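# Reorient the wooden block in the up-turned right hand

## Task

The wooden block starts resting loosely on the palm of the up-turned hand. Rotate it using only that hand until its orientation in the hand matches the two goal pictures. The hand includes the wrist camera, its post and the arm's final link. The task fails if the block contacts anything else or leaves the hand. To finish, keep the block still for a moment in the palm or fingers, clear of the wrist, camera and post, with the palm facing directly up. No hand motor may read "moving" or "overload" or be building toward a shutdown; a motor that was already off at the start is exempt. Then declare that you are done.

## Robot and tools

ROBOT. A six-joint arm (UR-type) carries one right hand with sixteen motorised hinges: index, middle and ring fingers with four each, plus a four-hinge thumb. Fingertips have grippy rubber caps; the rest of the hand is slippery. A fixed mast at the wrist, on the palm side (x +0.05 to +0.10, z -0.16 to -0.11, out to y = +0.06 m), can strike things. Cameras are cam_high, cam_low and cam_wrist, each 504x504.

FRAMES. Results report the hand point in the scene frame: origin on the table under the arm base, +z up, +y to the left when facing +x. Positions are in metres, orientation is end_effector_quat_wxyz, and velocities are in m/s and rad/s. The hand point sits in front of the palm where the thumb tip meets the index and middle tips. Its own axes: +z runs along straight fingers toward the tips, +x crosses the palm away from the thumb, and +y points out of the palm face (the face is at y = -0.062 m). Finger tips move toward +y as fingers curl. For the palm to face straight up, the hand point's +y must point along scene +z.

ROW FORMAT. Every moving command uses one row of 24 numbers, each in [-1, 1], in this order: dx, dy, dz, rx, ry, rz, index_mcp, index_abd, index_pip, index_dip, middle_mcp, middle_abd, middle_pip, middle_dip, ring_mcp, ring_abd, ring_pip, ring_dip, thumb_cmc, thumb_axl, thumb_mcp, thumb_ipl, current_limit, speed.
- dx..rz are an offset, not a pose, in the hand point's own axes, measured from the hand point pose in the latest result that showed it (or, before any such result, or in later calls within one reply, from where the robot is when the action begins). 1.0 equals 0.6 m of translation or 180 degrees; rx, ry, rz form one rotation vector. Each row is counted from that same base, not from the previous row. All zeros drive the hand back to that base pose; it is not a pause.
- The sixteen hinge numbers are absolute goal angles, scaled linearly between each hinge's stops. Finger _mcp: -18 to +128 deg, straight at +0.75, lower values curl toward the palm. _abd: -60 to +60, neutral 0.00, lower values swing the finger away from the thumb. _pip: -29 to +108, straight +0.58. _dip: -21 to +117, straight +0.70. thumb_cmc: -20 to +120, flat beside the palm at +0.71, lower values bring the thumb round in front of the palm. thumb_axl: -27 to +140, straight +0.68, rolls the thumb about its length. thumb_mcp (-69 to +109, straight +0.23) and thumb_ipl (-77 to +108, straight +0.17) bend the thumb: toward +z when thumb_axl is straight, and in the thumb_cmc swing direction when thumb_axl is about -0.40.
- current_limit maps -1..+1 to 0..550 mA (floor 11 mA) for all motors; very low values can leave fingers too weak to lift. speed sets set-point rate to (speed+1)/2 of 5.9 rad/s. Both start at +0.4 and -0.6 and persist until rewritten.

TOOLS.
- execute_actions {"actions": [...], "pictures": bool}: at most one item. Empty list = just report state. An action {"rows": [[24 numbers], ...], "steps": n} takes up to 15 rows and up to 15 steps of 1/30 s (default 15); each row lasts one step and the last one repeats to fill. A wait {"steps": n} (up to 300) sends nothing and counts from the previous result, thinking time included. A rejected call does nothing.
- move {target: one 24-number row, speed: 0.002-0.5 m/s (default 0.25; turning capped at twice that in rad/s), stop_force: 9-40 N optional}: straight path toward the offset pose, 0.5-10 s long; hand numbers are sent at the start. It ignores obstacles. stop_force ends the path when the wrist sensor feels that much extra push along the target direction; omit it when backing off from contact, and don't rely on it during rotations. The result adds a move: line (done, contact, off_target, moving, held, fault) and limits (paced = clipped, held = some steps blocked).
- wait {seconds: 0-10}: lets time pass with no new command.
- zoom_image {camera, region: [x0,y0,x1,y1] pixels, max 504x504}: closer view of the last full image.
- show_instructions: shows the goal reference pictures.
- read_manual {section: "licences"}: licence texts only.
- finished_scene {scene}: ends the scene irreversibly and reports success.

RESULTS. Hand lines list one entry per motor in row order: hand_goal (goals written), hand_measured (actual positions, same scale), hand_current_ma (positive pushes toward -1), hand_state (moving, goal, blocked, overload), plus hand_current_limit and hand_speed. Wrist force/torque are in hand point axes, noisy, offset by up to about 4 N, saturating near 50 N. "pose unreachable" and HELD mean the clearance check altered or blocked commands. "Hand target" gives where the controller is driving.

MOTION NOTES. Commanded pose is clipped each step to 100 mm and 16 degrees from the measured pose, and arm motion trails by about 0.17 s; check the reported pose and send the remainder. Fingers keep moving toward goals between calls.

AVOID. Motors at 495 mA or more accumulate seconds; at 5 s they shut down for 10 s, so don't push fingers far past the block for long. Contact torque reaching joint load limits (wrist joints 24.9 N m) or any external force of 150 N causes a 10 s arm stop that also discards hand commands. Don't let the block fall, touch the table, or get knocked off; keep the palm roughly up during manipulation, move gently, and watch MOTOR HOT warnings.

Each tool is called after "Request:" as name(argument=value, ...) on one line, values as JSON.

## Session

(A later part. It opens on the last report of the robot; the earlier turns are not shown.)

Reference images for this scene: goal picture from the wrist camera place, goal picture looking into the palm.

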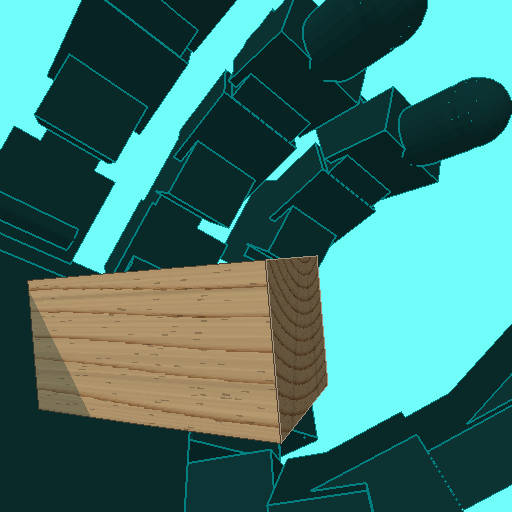

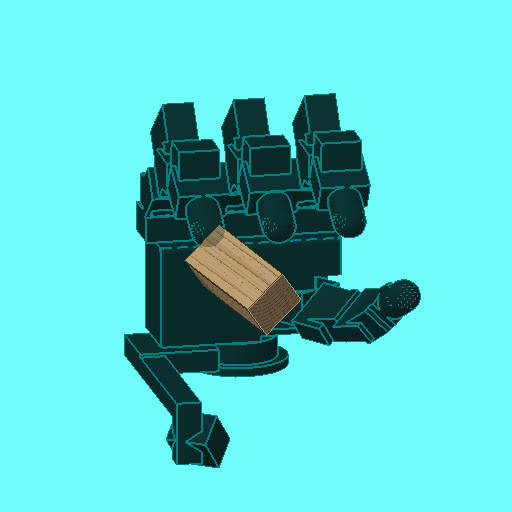

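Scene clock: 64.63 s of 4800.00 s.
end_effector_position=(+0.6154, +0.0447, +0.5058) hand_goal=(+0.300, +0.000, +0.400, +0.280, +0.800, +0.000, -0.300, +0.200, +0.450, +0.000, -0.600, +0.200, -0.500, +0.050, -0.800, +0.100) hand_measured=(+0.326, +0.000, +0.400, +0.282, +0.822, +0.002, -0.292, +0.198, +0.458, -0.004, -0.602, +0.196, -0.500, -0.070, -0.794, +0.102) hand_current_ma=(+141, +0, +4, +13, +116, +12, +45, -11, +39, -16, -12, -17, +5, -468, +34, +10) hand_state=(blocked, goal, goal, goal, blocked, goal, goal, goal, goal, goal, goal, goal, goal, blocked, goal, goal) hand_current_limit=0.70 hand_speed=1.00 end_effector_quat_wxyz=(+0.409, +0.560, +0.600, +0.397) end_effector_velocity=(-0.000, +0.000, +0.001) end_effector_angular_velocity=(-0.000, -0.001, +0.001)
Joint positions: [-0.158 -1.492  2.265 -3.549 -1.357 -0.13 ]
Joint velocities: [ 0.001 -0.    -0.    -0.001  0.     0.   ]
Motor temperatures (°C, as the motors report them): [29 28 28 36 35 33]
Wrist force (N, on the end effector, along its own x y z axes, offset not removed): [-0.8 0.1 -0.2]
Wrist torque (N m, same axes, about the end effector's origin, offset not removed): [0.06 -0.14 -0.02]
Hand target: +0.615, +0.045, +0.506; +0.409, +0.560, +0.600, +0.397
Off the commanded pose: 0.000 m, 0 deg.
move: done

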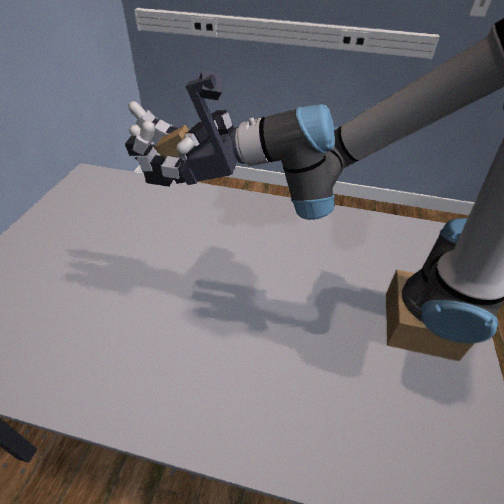

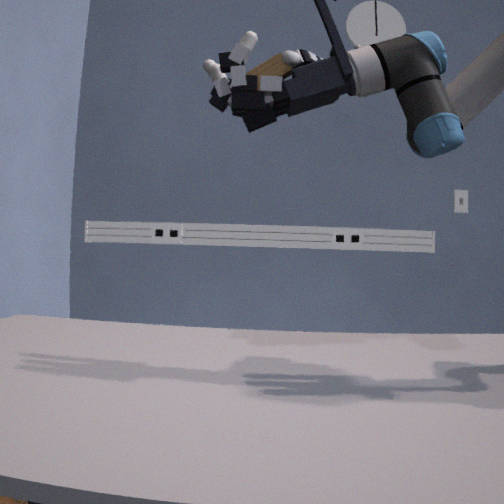

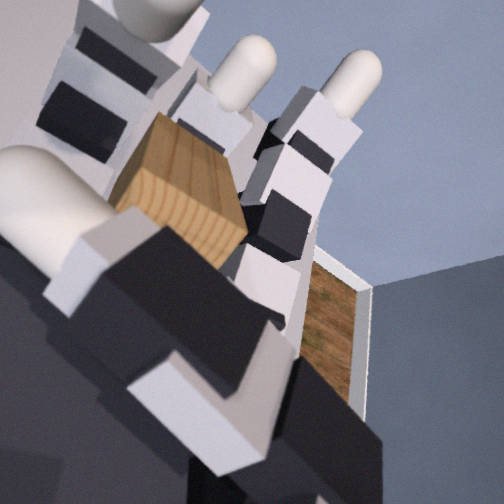

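Request:
move(target=[0,0,0,0,0,0,0.6,0.05,-1,-0.45,0.55,0,0.5,0.2,0.6,-0.05,-1,-0.45,-0.5,-0.25,-0.8,0.1,0.4,-0.5])

Request:
move(target=[0,0,0,0,0,0,0.65,0.6,-1,-0.45,0.55,0,0.5,0.2,0.65,-0.6,-1,-0.45,-0.5,-0.25,-0.8,0.1,0.4,-0.6])

Request:
move(target=[0,0,0,0,0,0,0.95,0.6,-1,-0.45,0.8,0,0.3,0.2,0.95,-0.6,-1,-0.45,-0.5,-0.25,-0.8,0.1,0.4,-0.75])

Scene clock: 72.77 s of 4800.00 s.
end_effector_position=(+0.6154, +0.0447, +0.5058) hand_goal=(+0.600, +0.050, -1.000, -0.450, +0.550, +0.000, +0.500, +0.200, +0.600, -0.050, -1.000, -0.450, -0.500, -0.250, -0.800, +0.100) hand_measured=(+0.608, +0.046, -0.998, -0.448, +0.582, +0.002, +0.500, +0.198, +0.606, -0.046, -0.998, -0.448, -0.504, -0.244, -0.804, +0.100) hand_current_ma=(+47, -14, +11, +11, +171, +12, +2, -11, +35, +15, +10, +11, -18, +40, -22, +4) hand_state=(goal, goal, goal, goal, blocked, goal, goal, goal, goal, goal, goal, goal, goal, goal, goal, goal) hand_current_limit=0.40 hand_speed=-0.50 end_effector_quat_wxyz=(+0.409, +0.560, +0.600, +0.397) end_effector_velocity=(-0.000, -0.000, -0.001) end_effector_angular_velocity=(+0.001, +0.002, -0.001)
Joint positions: [-0.158 -1.492  2.265 -3.549 -1.357 -0.13 ]
Joint velocities: [-0.     0.001  0.002 -0.    -0.     0.   ]
Motor temperatures (°C, as the motors report them): [29 28 28 36 35 33]
Wrist force (N, on the end effector, along its own x y z axes, offset not removed): [-0.2 -0.8 -1.1]
Wrist torque (N m, same axes, about the end effector's origin, offset not removed): [0.05 -0.16 0.04]
Hand target: +0.615, +0.045, +0.506; +0.409, +0.560, +0.600, +0.397
Off the commanded pose: 0.000 m, 0 deg.
After step 90, 3.50 s passed at rest.
move: done

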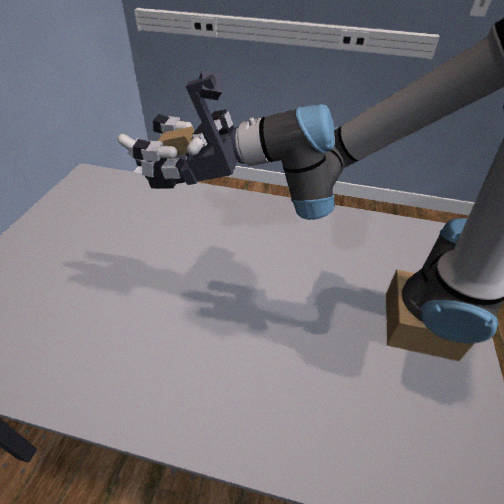

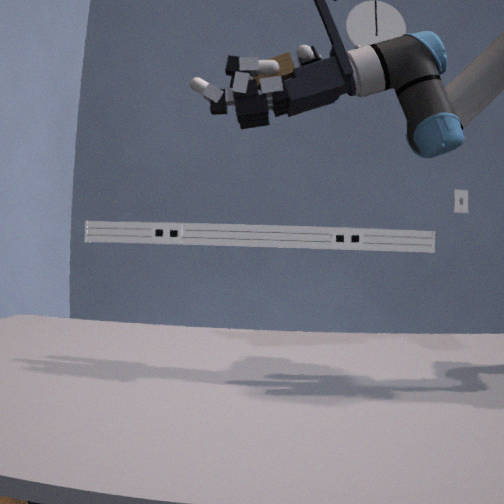

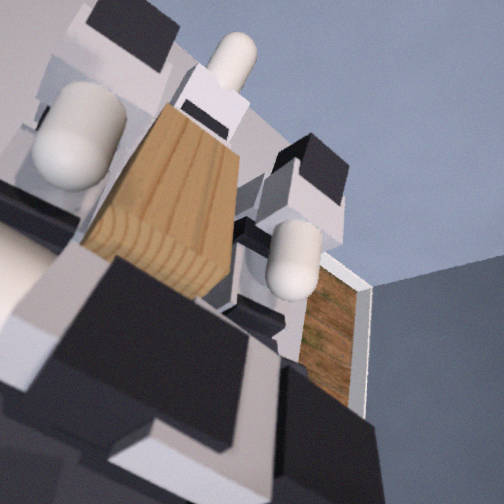

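Scene clock: 73.50 s of 4800.00 s.
end_effector_position=(+0.6154, +0.0447, +0.5058) hand_goal=(+0.650, +0.600, -1.000, -0.450, +0.550, +0.000, +0.500, +0.200, +0.650, -0.600, -1.000, -0.450, -0.500, -0.250, -0.800, +0.100) hand_measured=(+0.656, +0.564, -0.994, -0.448, +0.582, +0.002, +0.500, +0.198, +0.656, -0.558, -0.994, -0.448, -0.504, -0.244, -0.804, +0.100) hand_current_ma=(+29, -161, +30, +11, +171, +12, +3, -11, +28, +181, +28, +11, -18, +40, -22, +4) hand_state=(goal, blocked, goal, goal, blocked, goal, goal, goal, goal, blocked, goal, goal, goal, goal, goal, goal) hand_current_limit=0.40 hand_speed=-0.60 end_effector_quat_wxyz=(+0.409, +0.560, +0.600, +0.397) end_effector_velocity=(+0.000, -0.001, +0.001) end_effector_angular_velocity=(-0.000, -0.002, -0.002)
Joint positions: [-0.158 -1.492  2.265 -3.549 -1.357 -0.13 ]
Joint velocities: [-0.002 -0.001 -0.002  0.001 -0.     0.   ]
Motor temperatures (°C, as the motors report them): [29 28 28 36 35 33]
Wrist force (N, on the end effector, along its own x y z axes, offset not removed): [-2.3 0.3 -0.6]
Wrist torque (N m, same axes, about the end effector's origin, offset not removed): [0.11 0.08 -0.16]
Hand target: +0.615, +0.045, +0.506; +0.409, +0.560, +0.600, +0.397
Off the commanded pose: 0.000 m, 0 deg.
move: done

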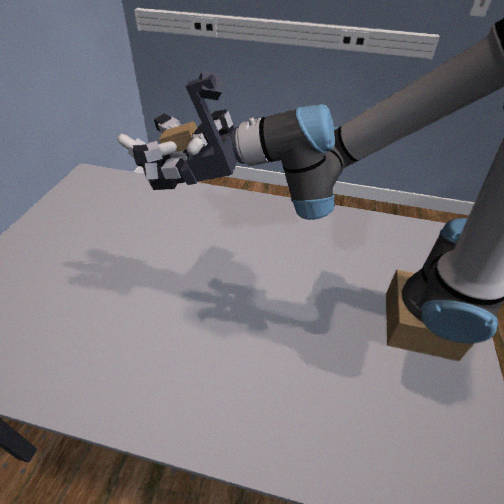

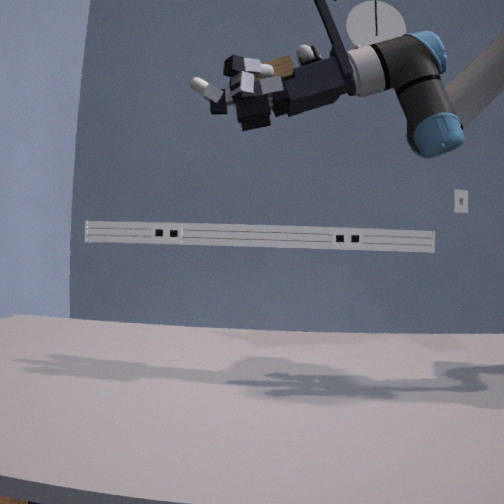

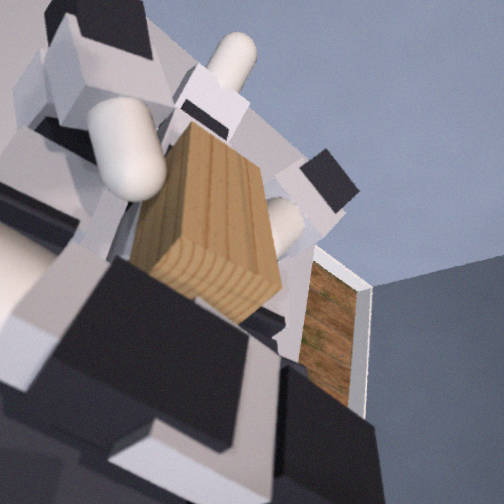

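Scene clock: 74.30 s of 4800.00 s.
end_effector_position=(+0.6154, +0.0447, +0.5058) hand_goal=(+0.950, +0.600, -1.000, -0.450, +0.800, +0.000, +0.300, +0.200, +0.950, -0.600, -1.000, -0.450, -0.500, -0.250, -0.800, +0.100) hand_measured=(+0.946, +0.564, -0.990, -0.444, +0.830, +0.002, +0.310, +0.198, +0.946, -0.558, -0.990, -0.444, -0.504, -0.244, -0.804, +0.100) hand_current_ma=(-26, -161, +51, +33, +158, +12, +52, -11, -26, +181, +50, +30, -19, +40, -22, +4) hand_state=(goal, blocked, goal, goal, blocked, goal, goal, goal, goal, blocked, goal, goal, goal, goal, goal, goal) hand_current_limit=0.40 hand_speed=-0.75 end_effector_quat_wxyz=(+0.409, +0.560, +0.600, +0.397) end_effector_velocity=(+0.000, -0.000, +0.001) end_effector_angular_velocity=(+0.000, -0.002, -0.000)
Joint positions: [-0.158 -1.492  2.265 -3.549 -1.357 -0.13 ]
Joint velocities: [-0.     0.001 -0.001 -0.002 -0.     0.   ]
Motor temperatures (°C, as the motors report them): [29 28 28 36 35 33]
Wrist force (N, on the end effector, along its own x y z axes, offset not removed): [-0.9 -1.5 -1.2]
Wrist torque (N m, same axes, about the end effector's origin, offset not removed): [-0.09 -0.02 -0.17]
Hand target: +0.615, +0.045, +0.506; +0.409, +0.560, +0.600, +0.397
Off the commanded pose: 0.000 m, 0 deg.
move: done

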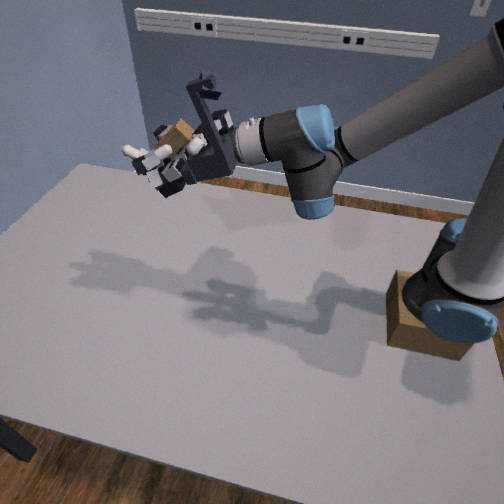

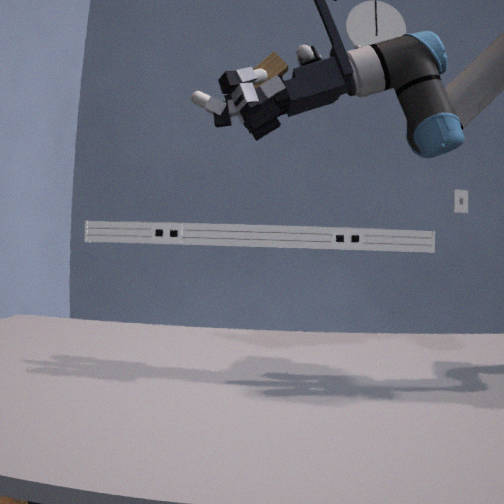

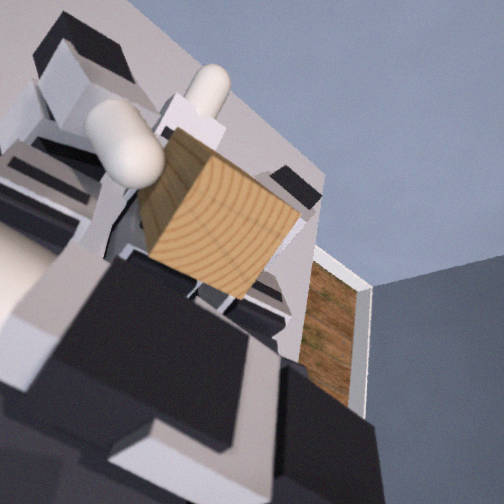

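Request:
move(target=[0,0,0,0,0,0,0.95,0.64,-1,-0.15,0.8,0,0.1,0.2,0.95,-0.64,-1,-0.15,-0.5,-0.1,-0.83,0.1,0.4,-0.8])

Request:
zoom_image(camera="cam_high", region=[100,60,260,220])

Scene clock: 78.90 s of 4800.00 s.
end_effector_position=(+0.6154, +0.0447, +0.5058) hand_goal=(+0.950, +0.640, -1.000, -0.150, +0.800, +0.000, +0.100, +0.200, +0.950, -0.640, -1.000, -0.150, -0.500, -0.100, -0.830, +0.100) hand_measured=(+0.956, +0.592, -0.984, -0.150, +0.828, +0.002, +0.110, +0.198, +0.956, -0.584, -0.984, -0.150, -0.504, -0.100, -0.834, +0.100) hand_current_ma=(+32, -218, +83, -2, +146, +12, +52, -11, +31, +250, +81, -2, -19, -1, -22, +4) hand_state=(goal, blocked, goal, goal, blocked, goal, goal, goal, goal, blocked, goal, goal, goal, goal, goal, goal) hand_current_limit=0.40 hand_speed=-0.80 end_effector_quat_wxyz=(+0.409, +0.560, +0.600, +0.397) end_effector_velocity=(-0.000, +0.001, -0.000) end_effector_angular_velocity=(+0.001, +0.001, +0.001)
Joint positions: [-0.158 -1.492  2.265 -3.549 -1.357 -0.13 ]
Joint velocities: [ 0.001 -0.     0.002 -0.    -0.     0.   ]
Motor temperatures (°C, as the motors report them): [29 28 28 36 35 33]
Wrist force (N, on the end effector, along its own x y z axes, offset not removed): [-1.5 0.3 0.7]
Wrist torque (N m, same axes, about the end effector's origin, offset not removed): [0.02 0.00 0.00]
Hand target: +0.615, +0.045, +0.506; +0.409, +0.560, +0.600, +0.397
Off the commanded pose: 0.000 m, 0 deg.
After step 90, 0.70 s passed at rest.
move: done

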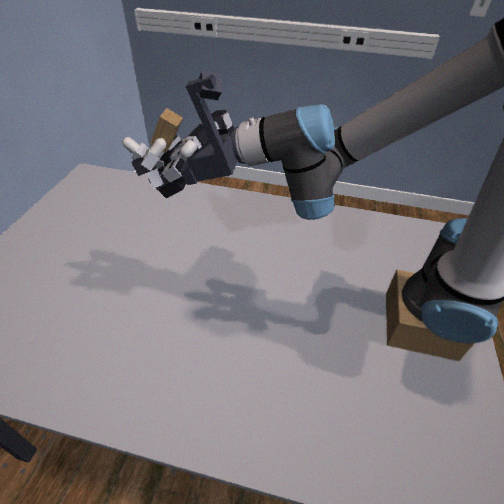

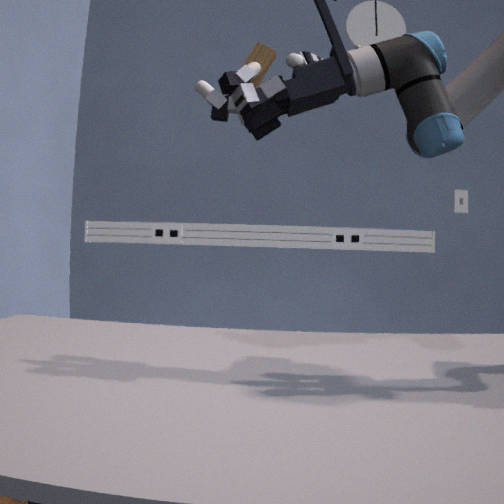

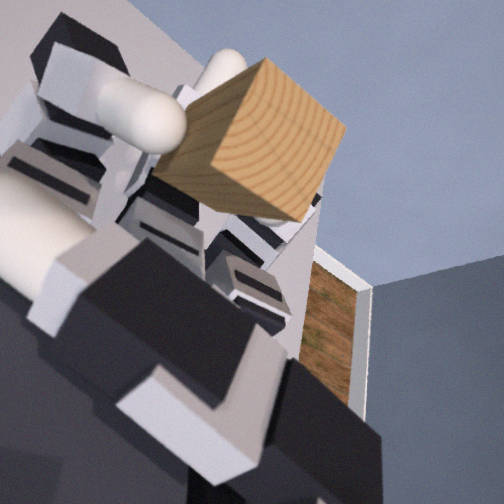

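Region (100, 60, 260, 220) of cam_high's 504x504 image, scaled by 3.150, with more detail than that image has.

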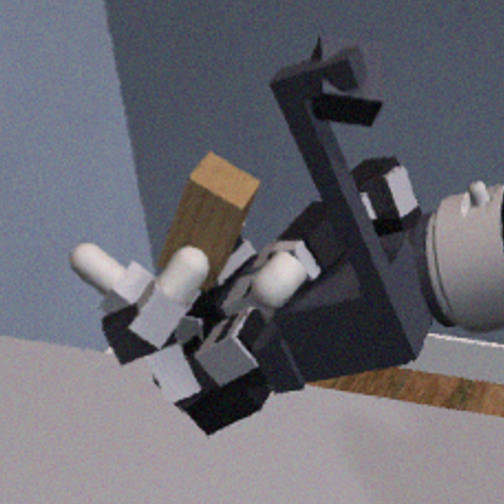

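Request:
move(target=[0,0,0,-0.12,0,0,1,0.68,-0.95,-0.15,0.8,0,0.1,0.2,0.85,-0.64,-1,0.0,-0.5,-0.3,-0.8,0.1,0.4,-0.9], speed=0.12)

Request:
zoom_image(camera="cam_high", region=[90,60,250,220])

Scene clock: 87.83 s of 4800.00 s.
end_effector_position=(+0.6156, +0.0447, +0.5060) hand_goal=(+1.000, +0.680, -0.950, -0.150, +0.800, +0.000, +0.100, +0.200, +0.850, -0.640, -1.000, +0.000, -0.500, -0.300, -0.800, +0.100) hand_measured=(+1.000, +0.662, -0.938, -0.150, +0.828, +0.002, +0.110, +0.198, +0.868, -0.618, -0.984, -0.002, -0.504, -0.298, -0.814, +0.100) hand_current_ma=(+1, -79, +64, +0, +146, +12, +48, -11, +93, +95, +79, -8, -21, +14, -87, +3) hand_state=(goal, goal, goal, goal, blocked, goal, goal, goal, goal, blocked, goal, goal, goal, goal, goal, goal) hand_current_limit=0.40 hand_speed=-0.90 end_effector_quat_wxyz=(+0.506, +0.474, +0.516, +0.503) end_effector_velocity=(+0.000, -0.001, +0.000) end_effector_angular_velocity=(+0.001, -0.016, -0.001)
Joint positions: [-0.159 -1.165  2.196 -4.191 -1.324 -0.041]
Joint velocities: [ 0.     0.014 -0.008 -0.022 -0.002  0.004]
Motor temperatures (°C, as the motors report them): [29 28 28 36 35 33]
Wrist force (N, on the end effector, along its own x y z axes, offset not removed): [-1.2 -1.6 -1.0]
Wrist torque (N m, same axes, about the end effector's origin, offset not removed): [-0.17 0.03 -0.04]
Hand target: +0.616, +0.045, +0.506; +0.507, +0.474, +0.515, +0.503
Off the commanded pose: 0.000 m, 0 deg.
After step 90, 3.90 s passed at rest.
move: done

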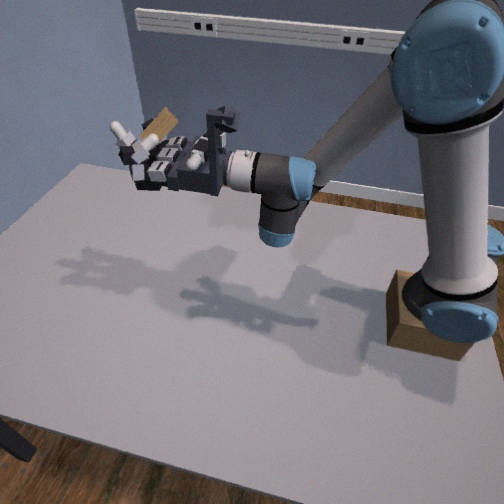

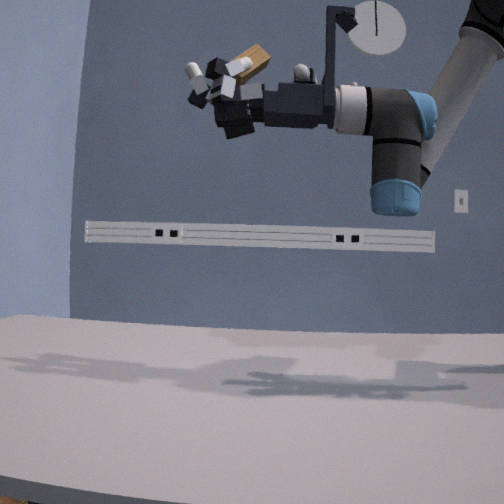

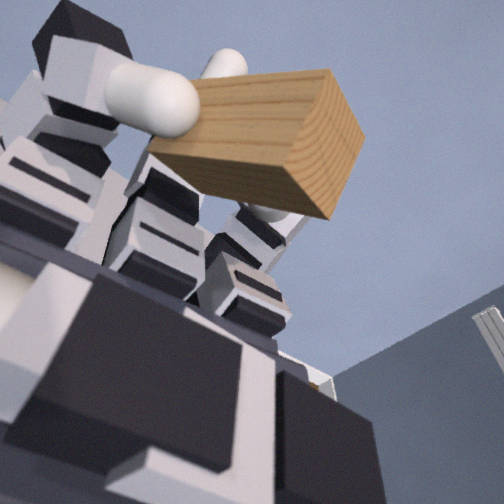

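Region (90, 60, 250, 220) of cam_high's 504x504 image, scaled by 3.150, with more detail than that image has.

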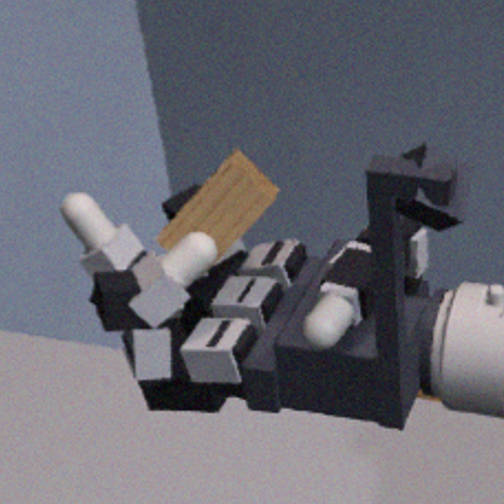

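Request:
move(target=[0,0,0,0,0,0,1,0.8,-0.95,-0.03,0.7,0,0.1,0.2,0.83,-0.72,-1,0.1,-0.3,-0.3,0,0.1,0.4,-0.8])

Request:
move(target=[0,0,0,0,0,0,1,0.8,-0.95,-0.03,0.7,0,0.1,0.2,0.83,-0.72,-1,0.1,0.1,0.68,-0.3,0.1,0.4,-0.5])

Scene clock: 99.47 s of 4800.00 s.
end_effector_position=(+0.6156, +0.0447, +0.5060) hand_goal=(+1.000, +0.800, -0.950, -0.030, +0.700, +0.000, +0.100, +0.200, +0.830, -0.720, -1.000, +0.100, -0.300, -0.300, +0.000, +0.100) hand_measured=(+1.000, +0.770, -0.930, -0.026, +0.730, +0.002, +0.108, +0.198, +0.840, -0.682, -0.984, +0.104, -0.302, -0.298, -0.004, +0.100) hand_current_ma=(+1, -139, +106, +18, +156, +12, +44, -11, +55, +169, +84, +17, -7, +13, -22, +2) hand_state=(goal, blocked, blocked, goal, blocked, goal, goal, goal, goal, blocked, goal, goal, goal, goal, goal, goal) hand_current_limit=0.40 hand_speed=-0.80 end_effector_quat_wxyz=(+0.506, +0.474, +0.516, +0.503) end_effector_velocity=(+0.000, +0.000, +0.001) end_effector_angular_velocity=(+0.000, -0.002, +0.000)
Joint positions: [-0.159 -1.165  2.196 -4.191 -1.324 -0.041]
Joint velocities: [ 0.    -0.    -0.002  0.001  0.     0.   ]
Motor temperatures (°C, as the motors report them): [29 28 28 36 35 33]
Wrist force (N, on the end effector, along its own x y z axes, offset not removed): [-1.0 -2.1 -1.1]
Wrist torque (N m, same axes, about the end effector's origin, offset not removed): [-0.31 -0.03 -0.01]
Hand target: +0.616, +0.045, +0.506; +0.506, +0.474, +0.516, +0.503
Off the commanded pose: 0.000 m, 0 deg.
After step 90, 6.27 s passed at rest.
move: done

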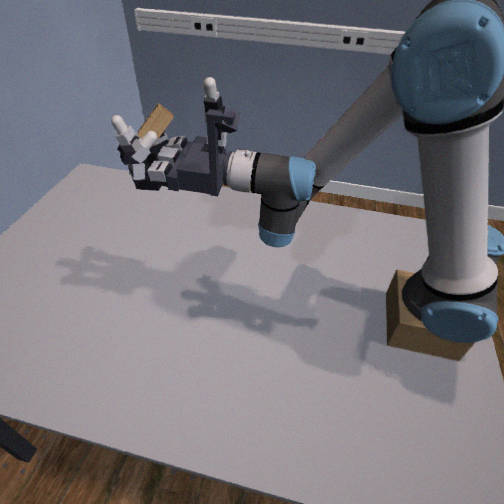

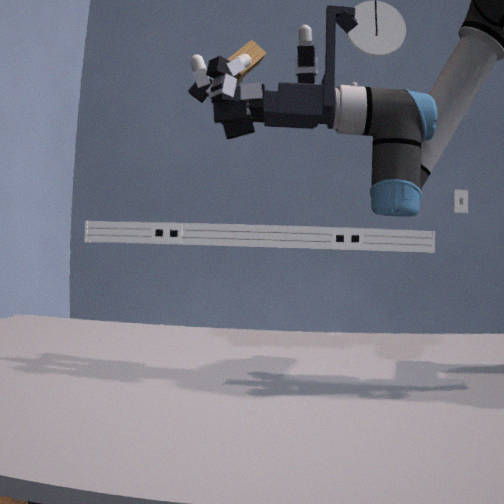

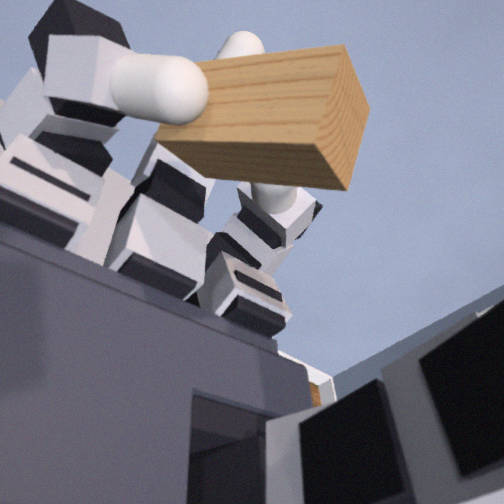

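Scene clock: 100.90 s of 4800.00 s.
end_effector_position=(+0.6156, +0.0447, +0.5060) hand_goal=(+1.000, +0.800, -0.950, -0.030, +0.700, +0.000, +0.100, +0.200, +0.830, -0.720, -1.000, +0.100, +0.100, +0.680, -0.300, +0.100) hand_measured=(+1.000, +0.770, -0.930, -0.026, +0.730, +0.002, +0.108, +0.198, +0.840, -0.682, -0.984, +0.104, +0.104, +0.680, -0.300, +0.100) hand_current_ma=(+1, -139, +106, +18, +156, +12, +44, -11, +55, +169, +84, +17, +25, +6, -6, +2) hand_state=(goal, blocked, blocked, goal, blocked, goal, goal, goal, goal, blocked, goal, goal, goal, goal, goal, goal) hand_current_limit=0.40 hand_speed=-0.50 end_effector_quat_wxyz=(+0.506, +0.474, +0.516, +0.503) end_effector_velocity=(+0.000, -0.001, +0.000) end_effector_angular_velocity=(-0.000, -0.000, -0.001)
Joint positions: [-0.159 -1.165  2.196 -4.191 -1.324 -0.041]
Joint velocities: [-0.001 -0.    -0.001  0.001  0.    -0.   ]
Motor temperatures (°C, as the motors report them): [29 28 28 36 35 33]
Wrist force (N, on the end effector, along its own x y z axes, offset not removed): [-0.9 -1.2 -0.3]
Wrist torque (N m, same axes, about the end effector's origin, offset not removed): [-0.21 -0.02 0.08]
Hand target: +0.616, +0.045, +0.506; +0.506, +0.474, +0.516, +0.503
Off the commanded pose: 0.000 m, 0 deg.
move: done

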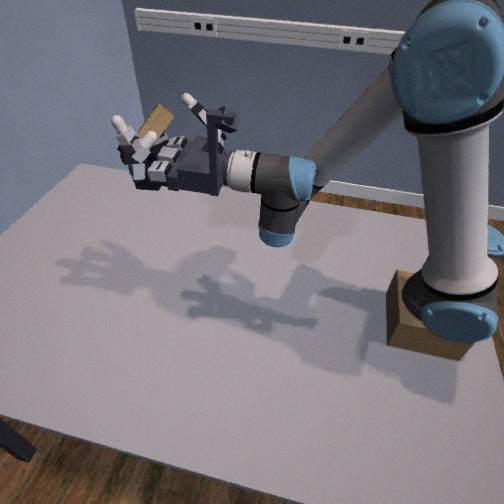

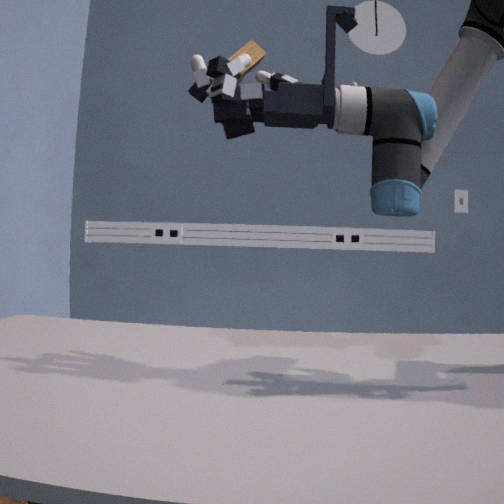

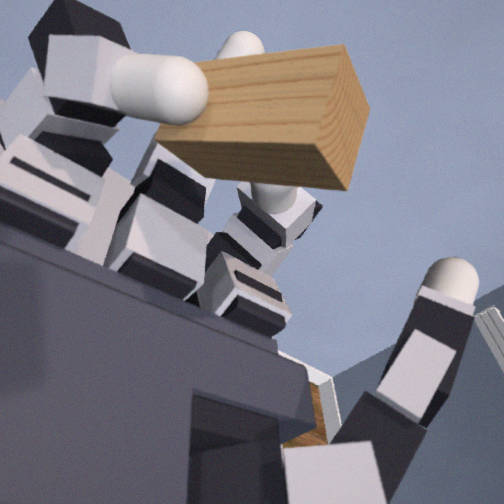

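Request:
move(target=[0,0,0,0,0,0,1,0.93,-0.93,0.1,0.7,0,0.1,0.2,0.78,-0.78,-1,0.19,-0.1,0.68,-0.45,0.1,0.4,-0.88])

Scene clock: 105.13 s of 4800.00 s.
end_effector_position=(+0.6156, +0.0447, +0.5060) hand_goal=(+1.000, +0.930, -0.930, +0.100, +0.700, +0.000, +0.100, +0.200, +0.780, -0.780, -1.000, +0.190, -0.100, +0.680, -0.450, +0.100) hand_measured=(+1.000, +0.922, -0.916, +0.098, +0.730, +0.002, +0.108, +0.198, +0.794, -0.770, -0.990, +0.188, -0.088, +0.682, -0.452, +0.100) hand_current_ma=(+1, -37, +74, -9, +156, +12, +44, -11, +72, +44, +50, -10, +64, +7, -15, +2) hand_state=(goal, goal, goal, goal, blocked, goal, goal, goal, goal, goal, goal, goal, goal, goal, goal, goal) hand_current_limit=0.40 hand_speed=-0.88 end_effector_quat_wxyz=(+0.506, +0.474, +0.516, +0.503) end_effector_velocity=(+0.000, -0.000, +0.000) end_effector_angular_velocity=(-0.000, -0.001, -0.000)
Joint positions: [-0.159 -1.165  2.196 -4.191 -1.324 -0.041]
Joint velocities: [ 0.     0.    -0.001  0.    -0.    -0.   ]
Motor temperatures (°C, as the motors report them): [29 28 28 36 35 33]
Wrist force (N, on the end effector, along its own x y z axes, offset not removed): [-2.0 -0.6 -1.6]
Wrist torque (N m, same axes, about the end effector's origin, offset not removed): [0.08 0.10 -0.06]
Hand target: +0.616, +0.045, +0.506; +0.506, +0.474, +0.516, +0.503
Off the commanded pose: 0.000 m, 0 deg.
After step 90, 0.30 s passed at rest.
move: done

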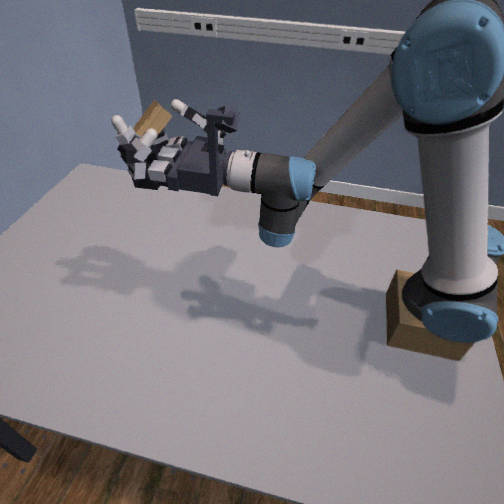

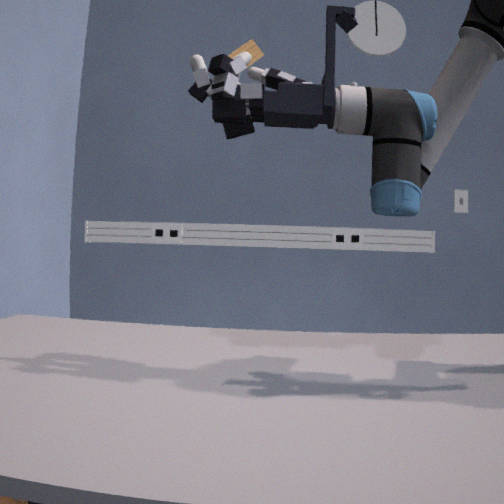

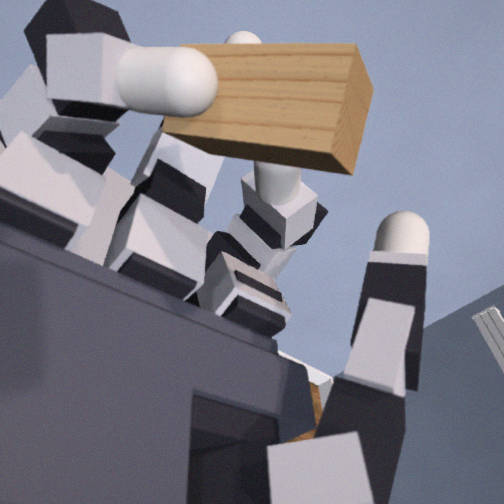

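Request:
move(target=[0,0,0,0,0,0,1,0.97,-0.97,0.1,0.7,0,0.1,0.2,0.78,-0.8,-1,0.19,-0.25,0.68,-0.82,0.55,0.4,-0.7])

Request:
move(target=[0,0,0,0,0,0,1,0.97,-0.97,0.1,0.7,0,0.1,0.2,0.78,-0.8,-1,0.19,-0.55,0.68,-0.82,0.55,0.4,-0.85])

Scene clock: 114.83 s of 4800.00 s.
end_effector_position=(+0.6156, +0.0447, +0.5060) hand_goal=(+1.000, +0.970, -0.970, +0.100, +0.700, +0.000, +0.100, +0.200, +0.780, -0.800, -1.000, +0.190, -0.250, +0.680, -0.820, +0.550) hand_measured=(+1.000, +0.946, -0.920, +0.106, +0.730, +0.002, +0.108, +0.198, +0.794, -0.782, -0.986, +0.192, -0.256, +0.676, -0.794, +0.546) hand_current_ma=(+1, -106, +252, +32, +156, +12, +44, -11, +71, +80, +69, +11, -30, -24, +170, -32) hand_state=(goal, blocked, blocked, goal, blocked, goal, goal, goal, goal, goal, goal, goal, goal, goal, blocked, goal) hand_current_limit=0.40 hand_speed=-0.70 end_effector_quat_wxyz=(+0.506, +0.474, +0.516, +0.503) end_effector_velocity=(-0.000, +0.001, -0.001) end_effector_angular_velocity=(+0.000, +0.002, +0.001)
Joint positions: [-0.159 -1.165  2.196 -4.191 -1.324 -0.041]
Joint velocities: [ 0.001 -0.     0.001  0.001  0.    -0.   ]
Motor temperatures (°C, as the motors report them): [29 28 28 36 35 33]
Wrist force (N, on the end effector, along its own x y z axes, offset not removed): [-1.8 -1.0 -0.8]
Wrist torque (N m, same axes, about the end effector's origin, offset not removed): [-0.11 0.11 -0.06]
Hand target: +0.616, +0.045, +0.506; +0.506, +0.474, +0.516, +0.503
Off the commanded pose: 0.000 m, 0 deg.
After step 90, 5.60 s passed at rest.
move: done

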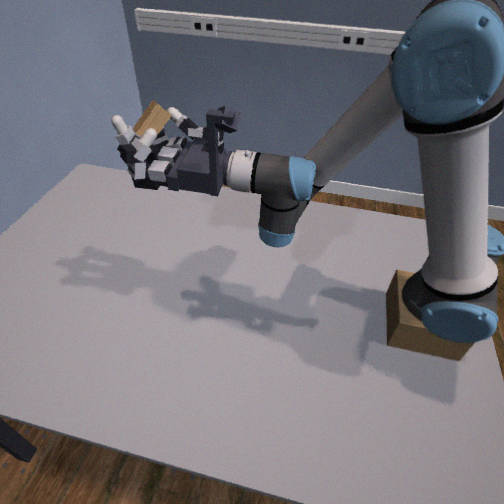

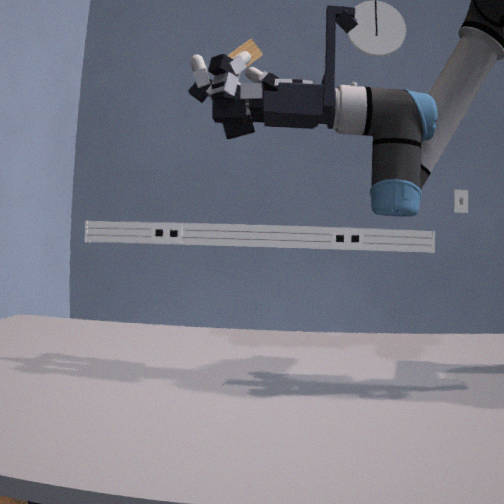

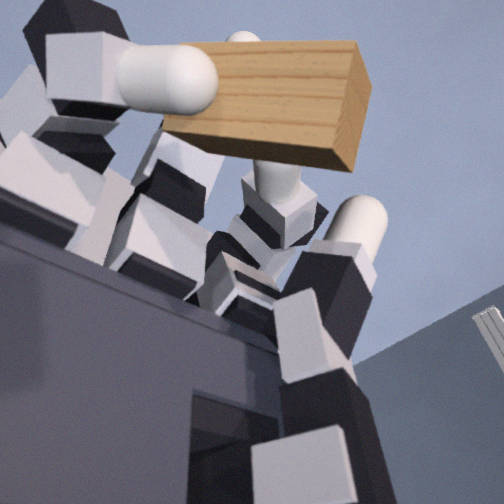

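Scene clock: 115.90 s of 4800.00 s.
end_effector_position=(+0.6156, +0.0447, +0.5060) hand_goal=(+1.000, +0.970, -0.970, +0.100, +0.700, +0.000, +0.100, +0.200, +0.780, -0.800, -1.000, +0.190, -0.550, +0.680, -0.820, +0.550) hand_measured=(+1.000, +0.948, -0.920, +0.106, +0.730, +0.002, +0.108, +0.198, +0.794, -0.784, -0.986, +0.192, -0.538, +0.682, -0.824, +0.546) hand_current_ma=(+1, -100, +252, +35, +156, +12, +44, -11, +71, +71, +75, +13, +61, +17, -29, -24) hand_state=(goal, blocked, blocked, goal, blocked, goal, goal, goal, goal, goal, goal, goal, goal, goal, goal, goal) hand_current_limit=0.40 hand_speed=-0.85 end_effector_quat_wxyz=(+0.506, +0.474, +0.516, +0.503) end_effector_velocity=(-0.000, -0.000, -0.000) end_effector_angular_velocity=(-0.000, -0.000, -0.001)
Joint positions: [-0.159 -1.165  2.196 -4.191 -1.324 -0.041]
Joint velocities: [-0.001 -0.     0.001 -0.     0.    -0.   ]
Motor temperatures (°C, as the motors report them): [29 28 28 36 35 33]
Wrist force (N, on the end effector, along its own x y z axes, offset not removed): [-1.9 -1.4 -0.9]
Wrist torque (N m, same axes, about the end effector's origin, offset not removed): [-0.09 0.07 -0.17]
Hand target: +0.616, +0.045, +0.506; +0.506, +0.474, +0.516, +0.503
Off the commanded pose: 0.000 m, 0 deg.
move: done

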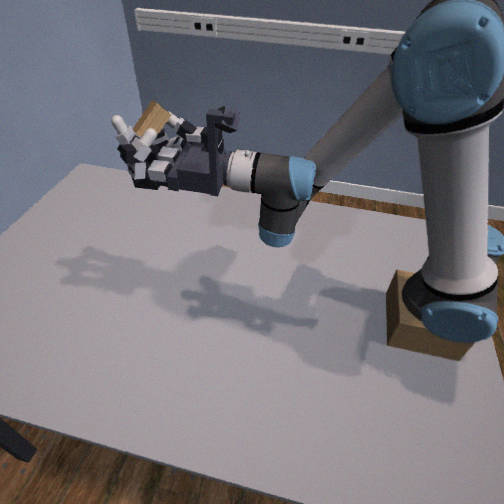

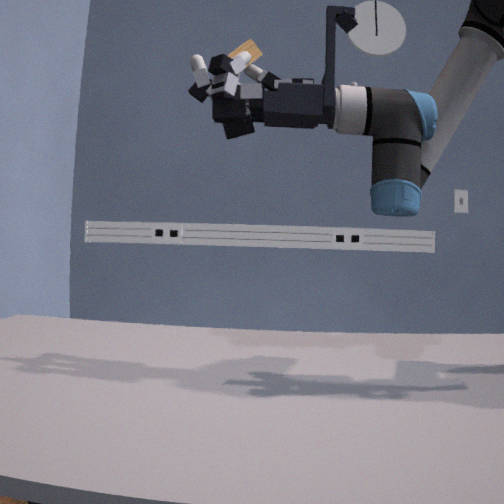

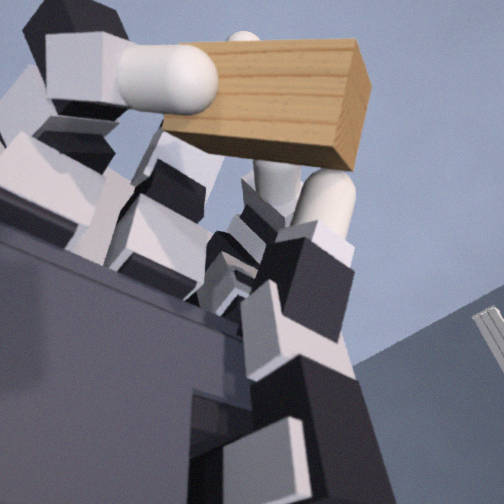

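Request:
move(target=[0,0,0,0,0,0,1,0.97,-0.97,0.1,0.7,0,0.1,0.2,0.78,-0.8,-1,0.19,-0.68,0.66,-0.82,0.6,0.4,-0.9])

Scene clock: 121.03 s of 4800.00 s.
end_effector_position=(+0.6156, +0.0447, +0.5060) hand_goal=(+1.000, +0.970, -0.970, +0.100, +0.700, +0.000, +0.100, +0.200, +0.780, -0.800, -1.000, +0.190, -0.680, +0.660, -0.820, +0.600) hand_measured=(+1.000, +0.958, -0.930, +0.106, +0.730, +0.002, +0.108, +0.198, +0.794, -0.784, -0.986, +0.192, -0.668, +0.666, -0.826, +0.596) hand_current_ma=(+1, -51, +200, +35, +156, +12, +44, -11, +71, +68, +75, +13, +66, +43, -37, -30) hand_state=(goal, goal, blocked, goal, blocked, goal, goal, goal, goal, goal, goal, goal, goal, goal, goal, goal) hand_current_limit=0.40 hand_speed=-0.90 end_effector_quat_wxyz=(+0.506, +0.474, +0.516, +0.503) end_effector_velocity=(+0.000, -0.000, +0.001) end_effector_angular_velocity=(-0.000, -0.002, -0.000)
Joint positions: [-0.159 -1.165  2.196 -4.191 -1.324 -0.041]
Joint velocities: [-0.     0.    -0.002 -0.001  0.     0.   ]
Motor temperatures (°C, as the motors report them): [29 28 28 36 35 33]
Wrist force (N, on the end effector, along its own x y z axes, offset not removed): [-1.6 -0.1 -0.8]
Wrist torque (N m, same axes, about the end effector's origin, offset not removed): [0.04 0.04 -0.06]
Hand target: +0.616, +0.045, +0.506; +0.506, +0.474, +0.516, +0.503
Off the commanded pose: 0.000 m, 0 deg.
After step 90, 1.37 s passed at rest.
move: done

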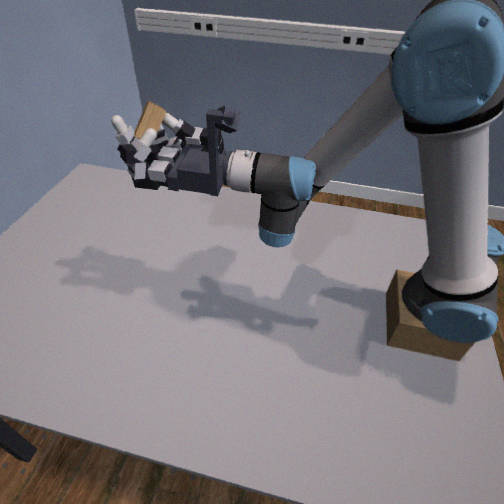

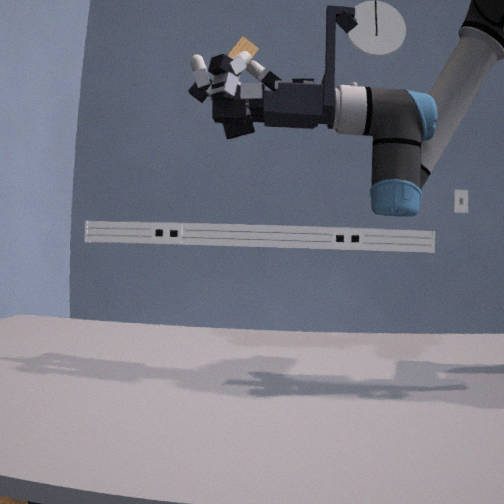

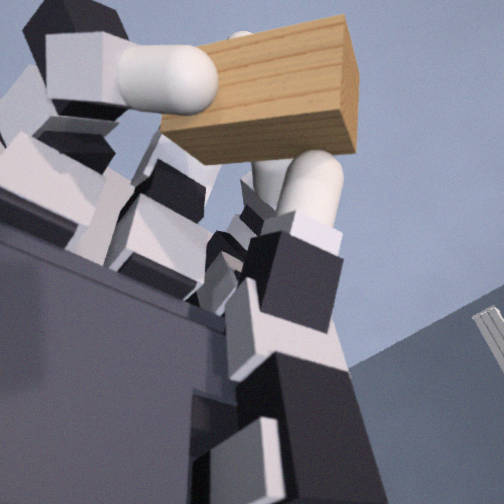

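Request:
move(target=[0,0,0,0,0,0,1,1,-0.97,0.14,0.7,0,0.1,0.2,0.71,-0.82,-1,0.19,-0.72,0.65,-0.78,0.55,0.4,-0.9])

Scene clock: 126.80 s of 4800.00 s.
end_effector_position=(+0.6156, +0.0447, +0.5060) hand_goal=(+1.000, +1.000, -0.970, +0.140, +0.700, +0.000, +0.100, +0.200, +0.710, -0.820, -1.000, +0.190, -0.720, +0.650, -0.780, +0.550) hand_measured=(+1.000, +0.994, -0.940, +0.146, +0.730, +0.002, +0.108, +0.198, +0.754, -0.820, -0.984, +0.194, -0.702, +0.664, -0.796, +0.552) hand_current_ma=(+1, -23, +153, +27, +156, +12, +44, -11, +232, -2, +82, +24, +100, +92, -109, +21) hand_state=(goal, goal, blocked, goal, blocked, goal, goal, goal, blocked, goal, goal, goal, goal, goal, goal, goal) hand_current_limit=0.40 hand_speed=-0.90 end_effector_quat_wxyz=(+0.506, +0.474, +0.516, +0.503) end_effector_velocity=(+0.000, -0.000, -0.001) end_effector_angular_velocity=(+0.000, +0.002, -0.000)
Joint positions: [-0.159 -1.165  2.196 -4.191 -1.324 -0.041]
Joint velocities: [-0.     0.     0.001  0.001 -0.    -0.   ]
Motor temperatures (°C, as the motors report them): [29 28 28 36 35 33]
Wrist force (N, on the end effector, along its own x y z axes, offset not removed): [-1.7 -0.5 -0.3]
Wrist torque (N m, same axes, about the end effector's origin, offset not removed): [-0.06 0.06 0.00]
Hand target: +0.616, +0.045, +0.506; +0.506, +0.474, +0.516, +0.503
Off the commanded pose: 0.000 m, 0 deg.
After step 90, 2.07 s passed at rest.
move: done

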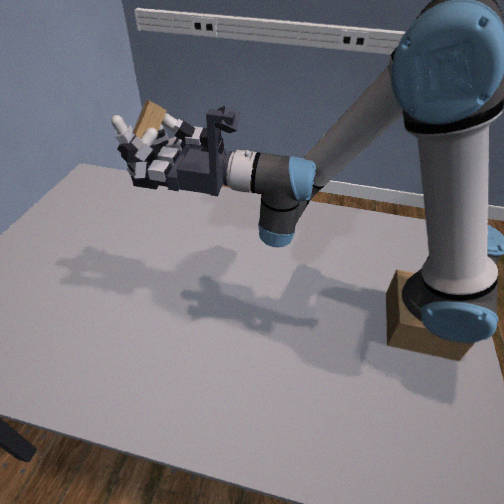

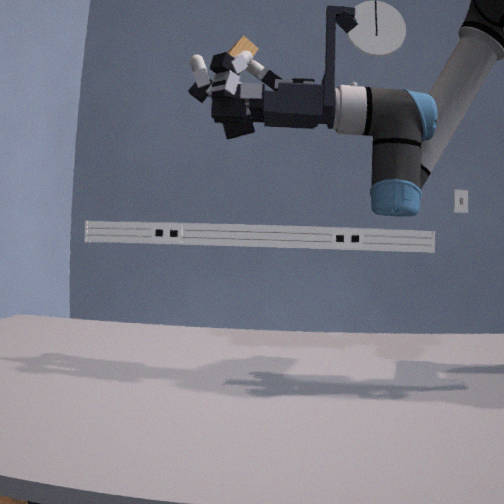

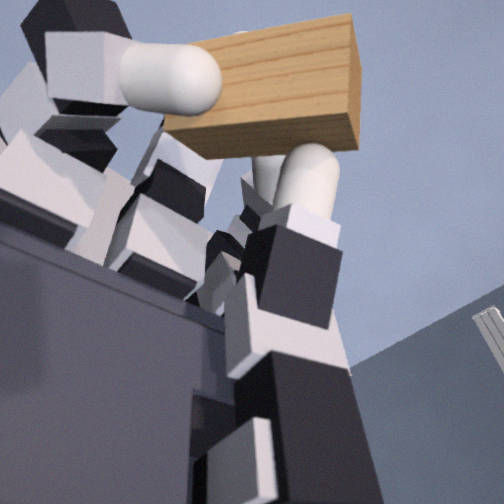

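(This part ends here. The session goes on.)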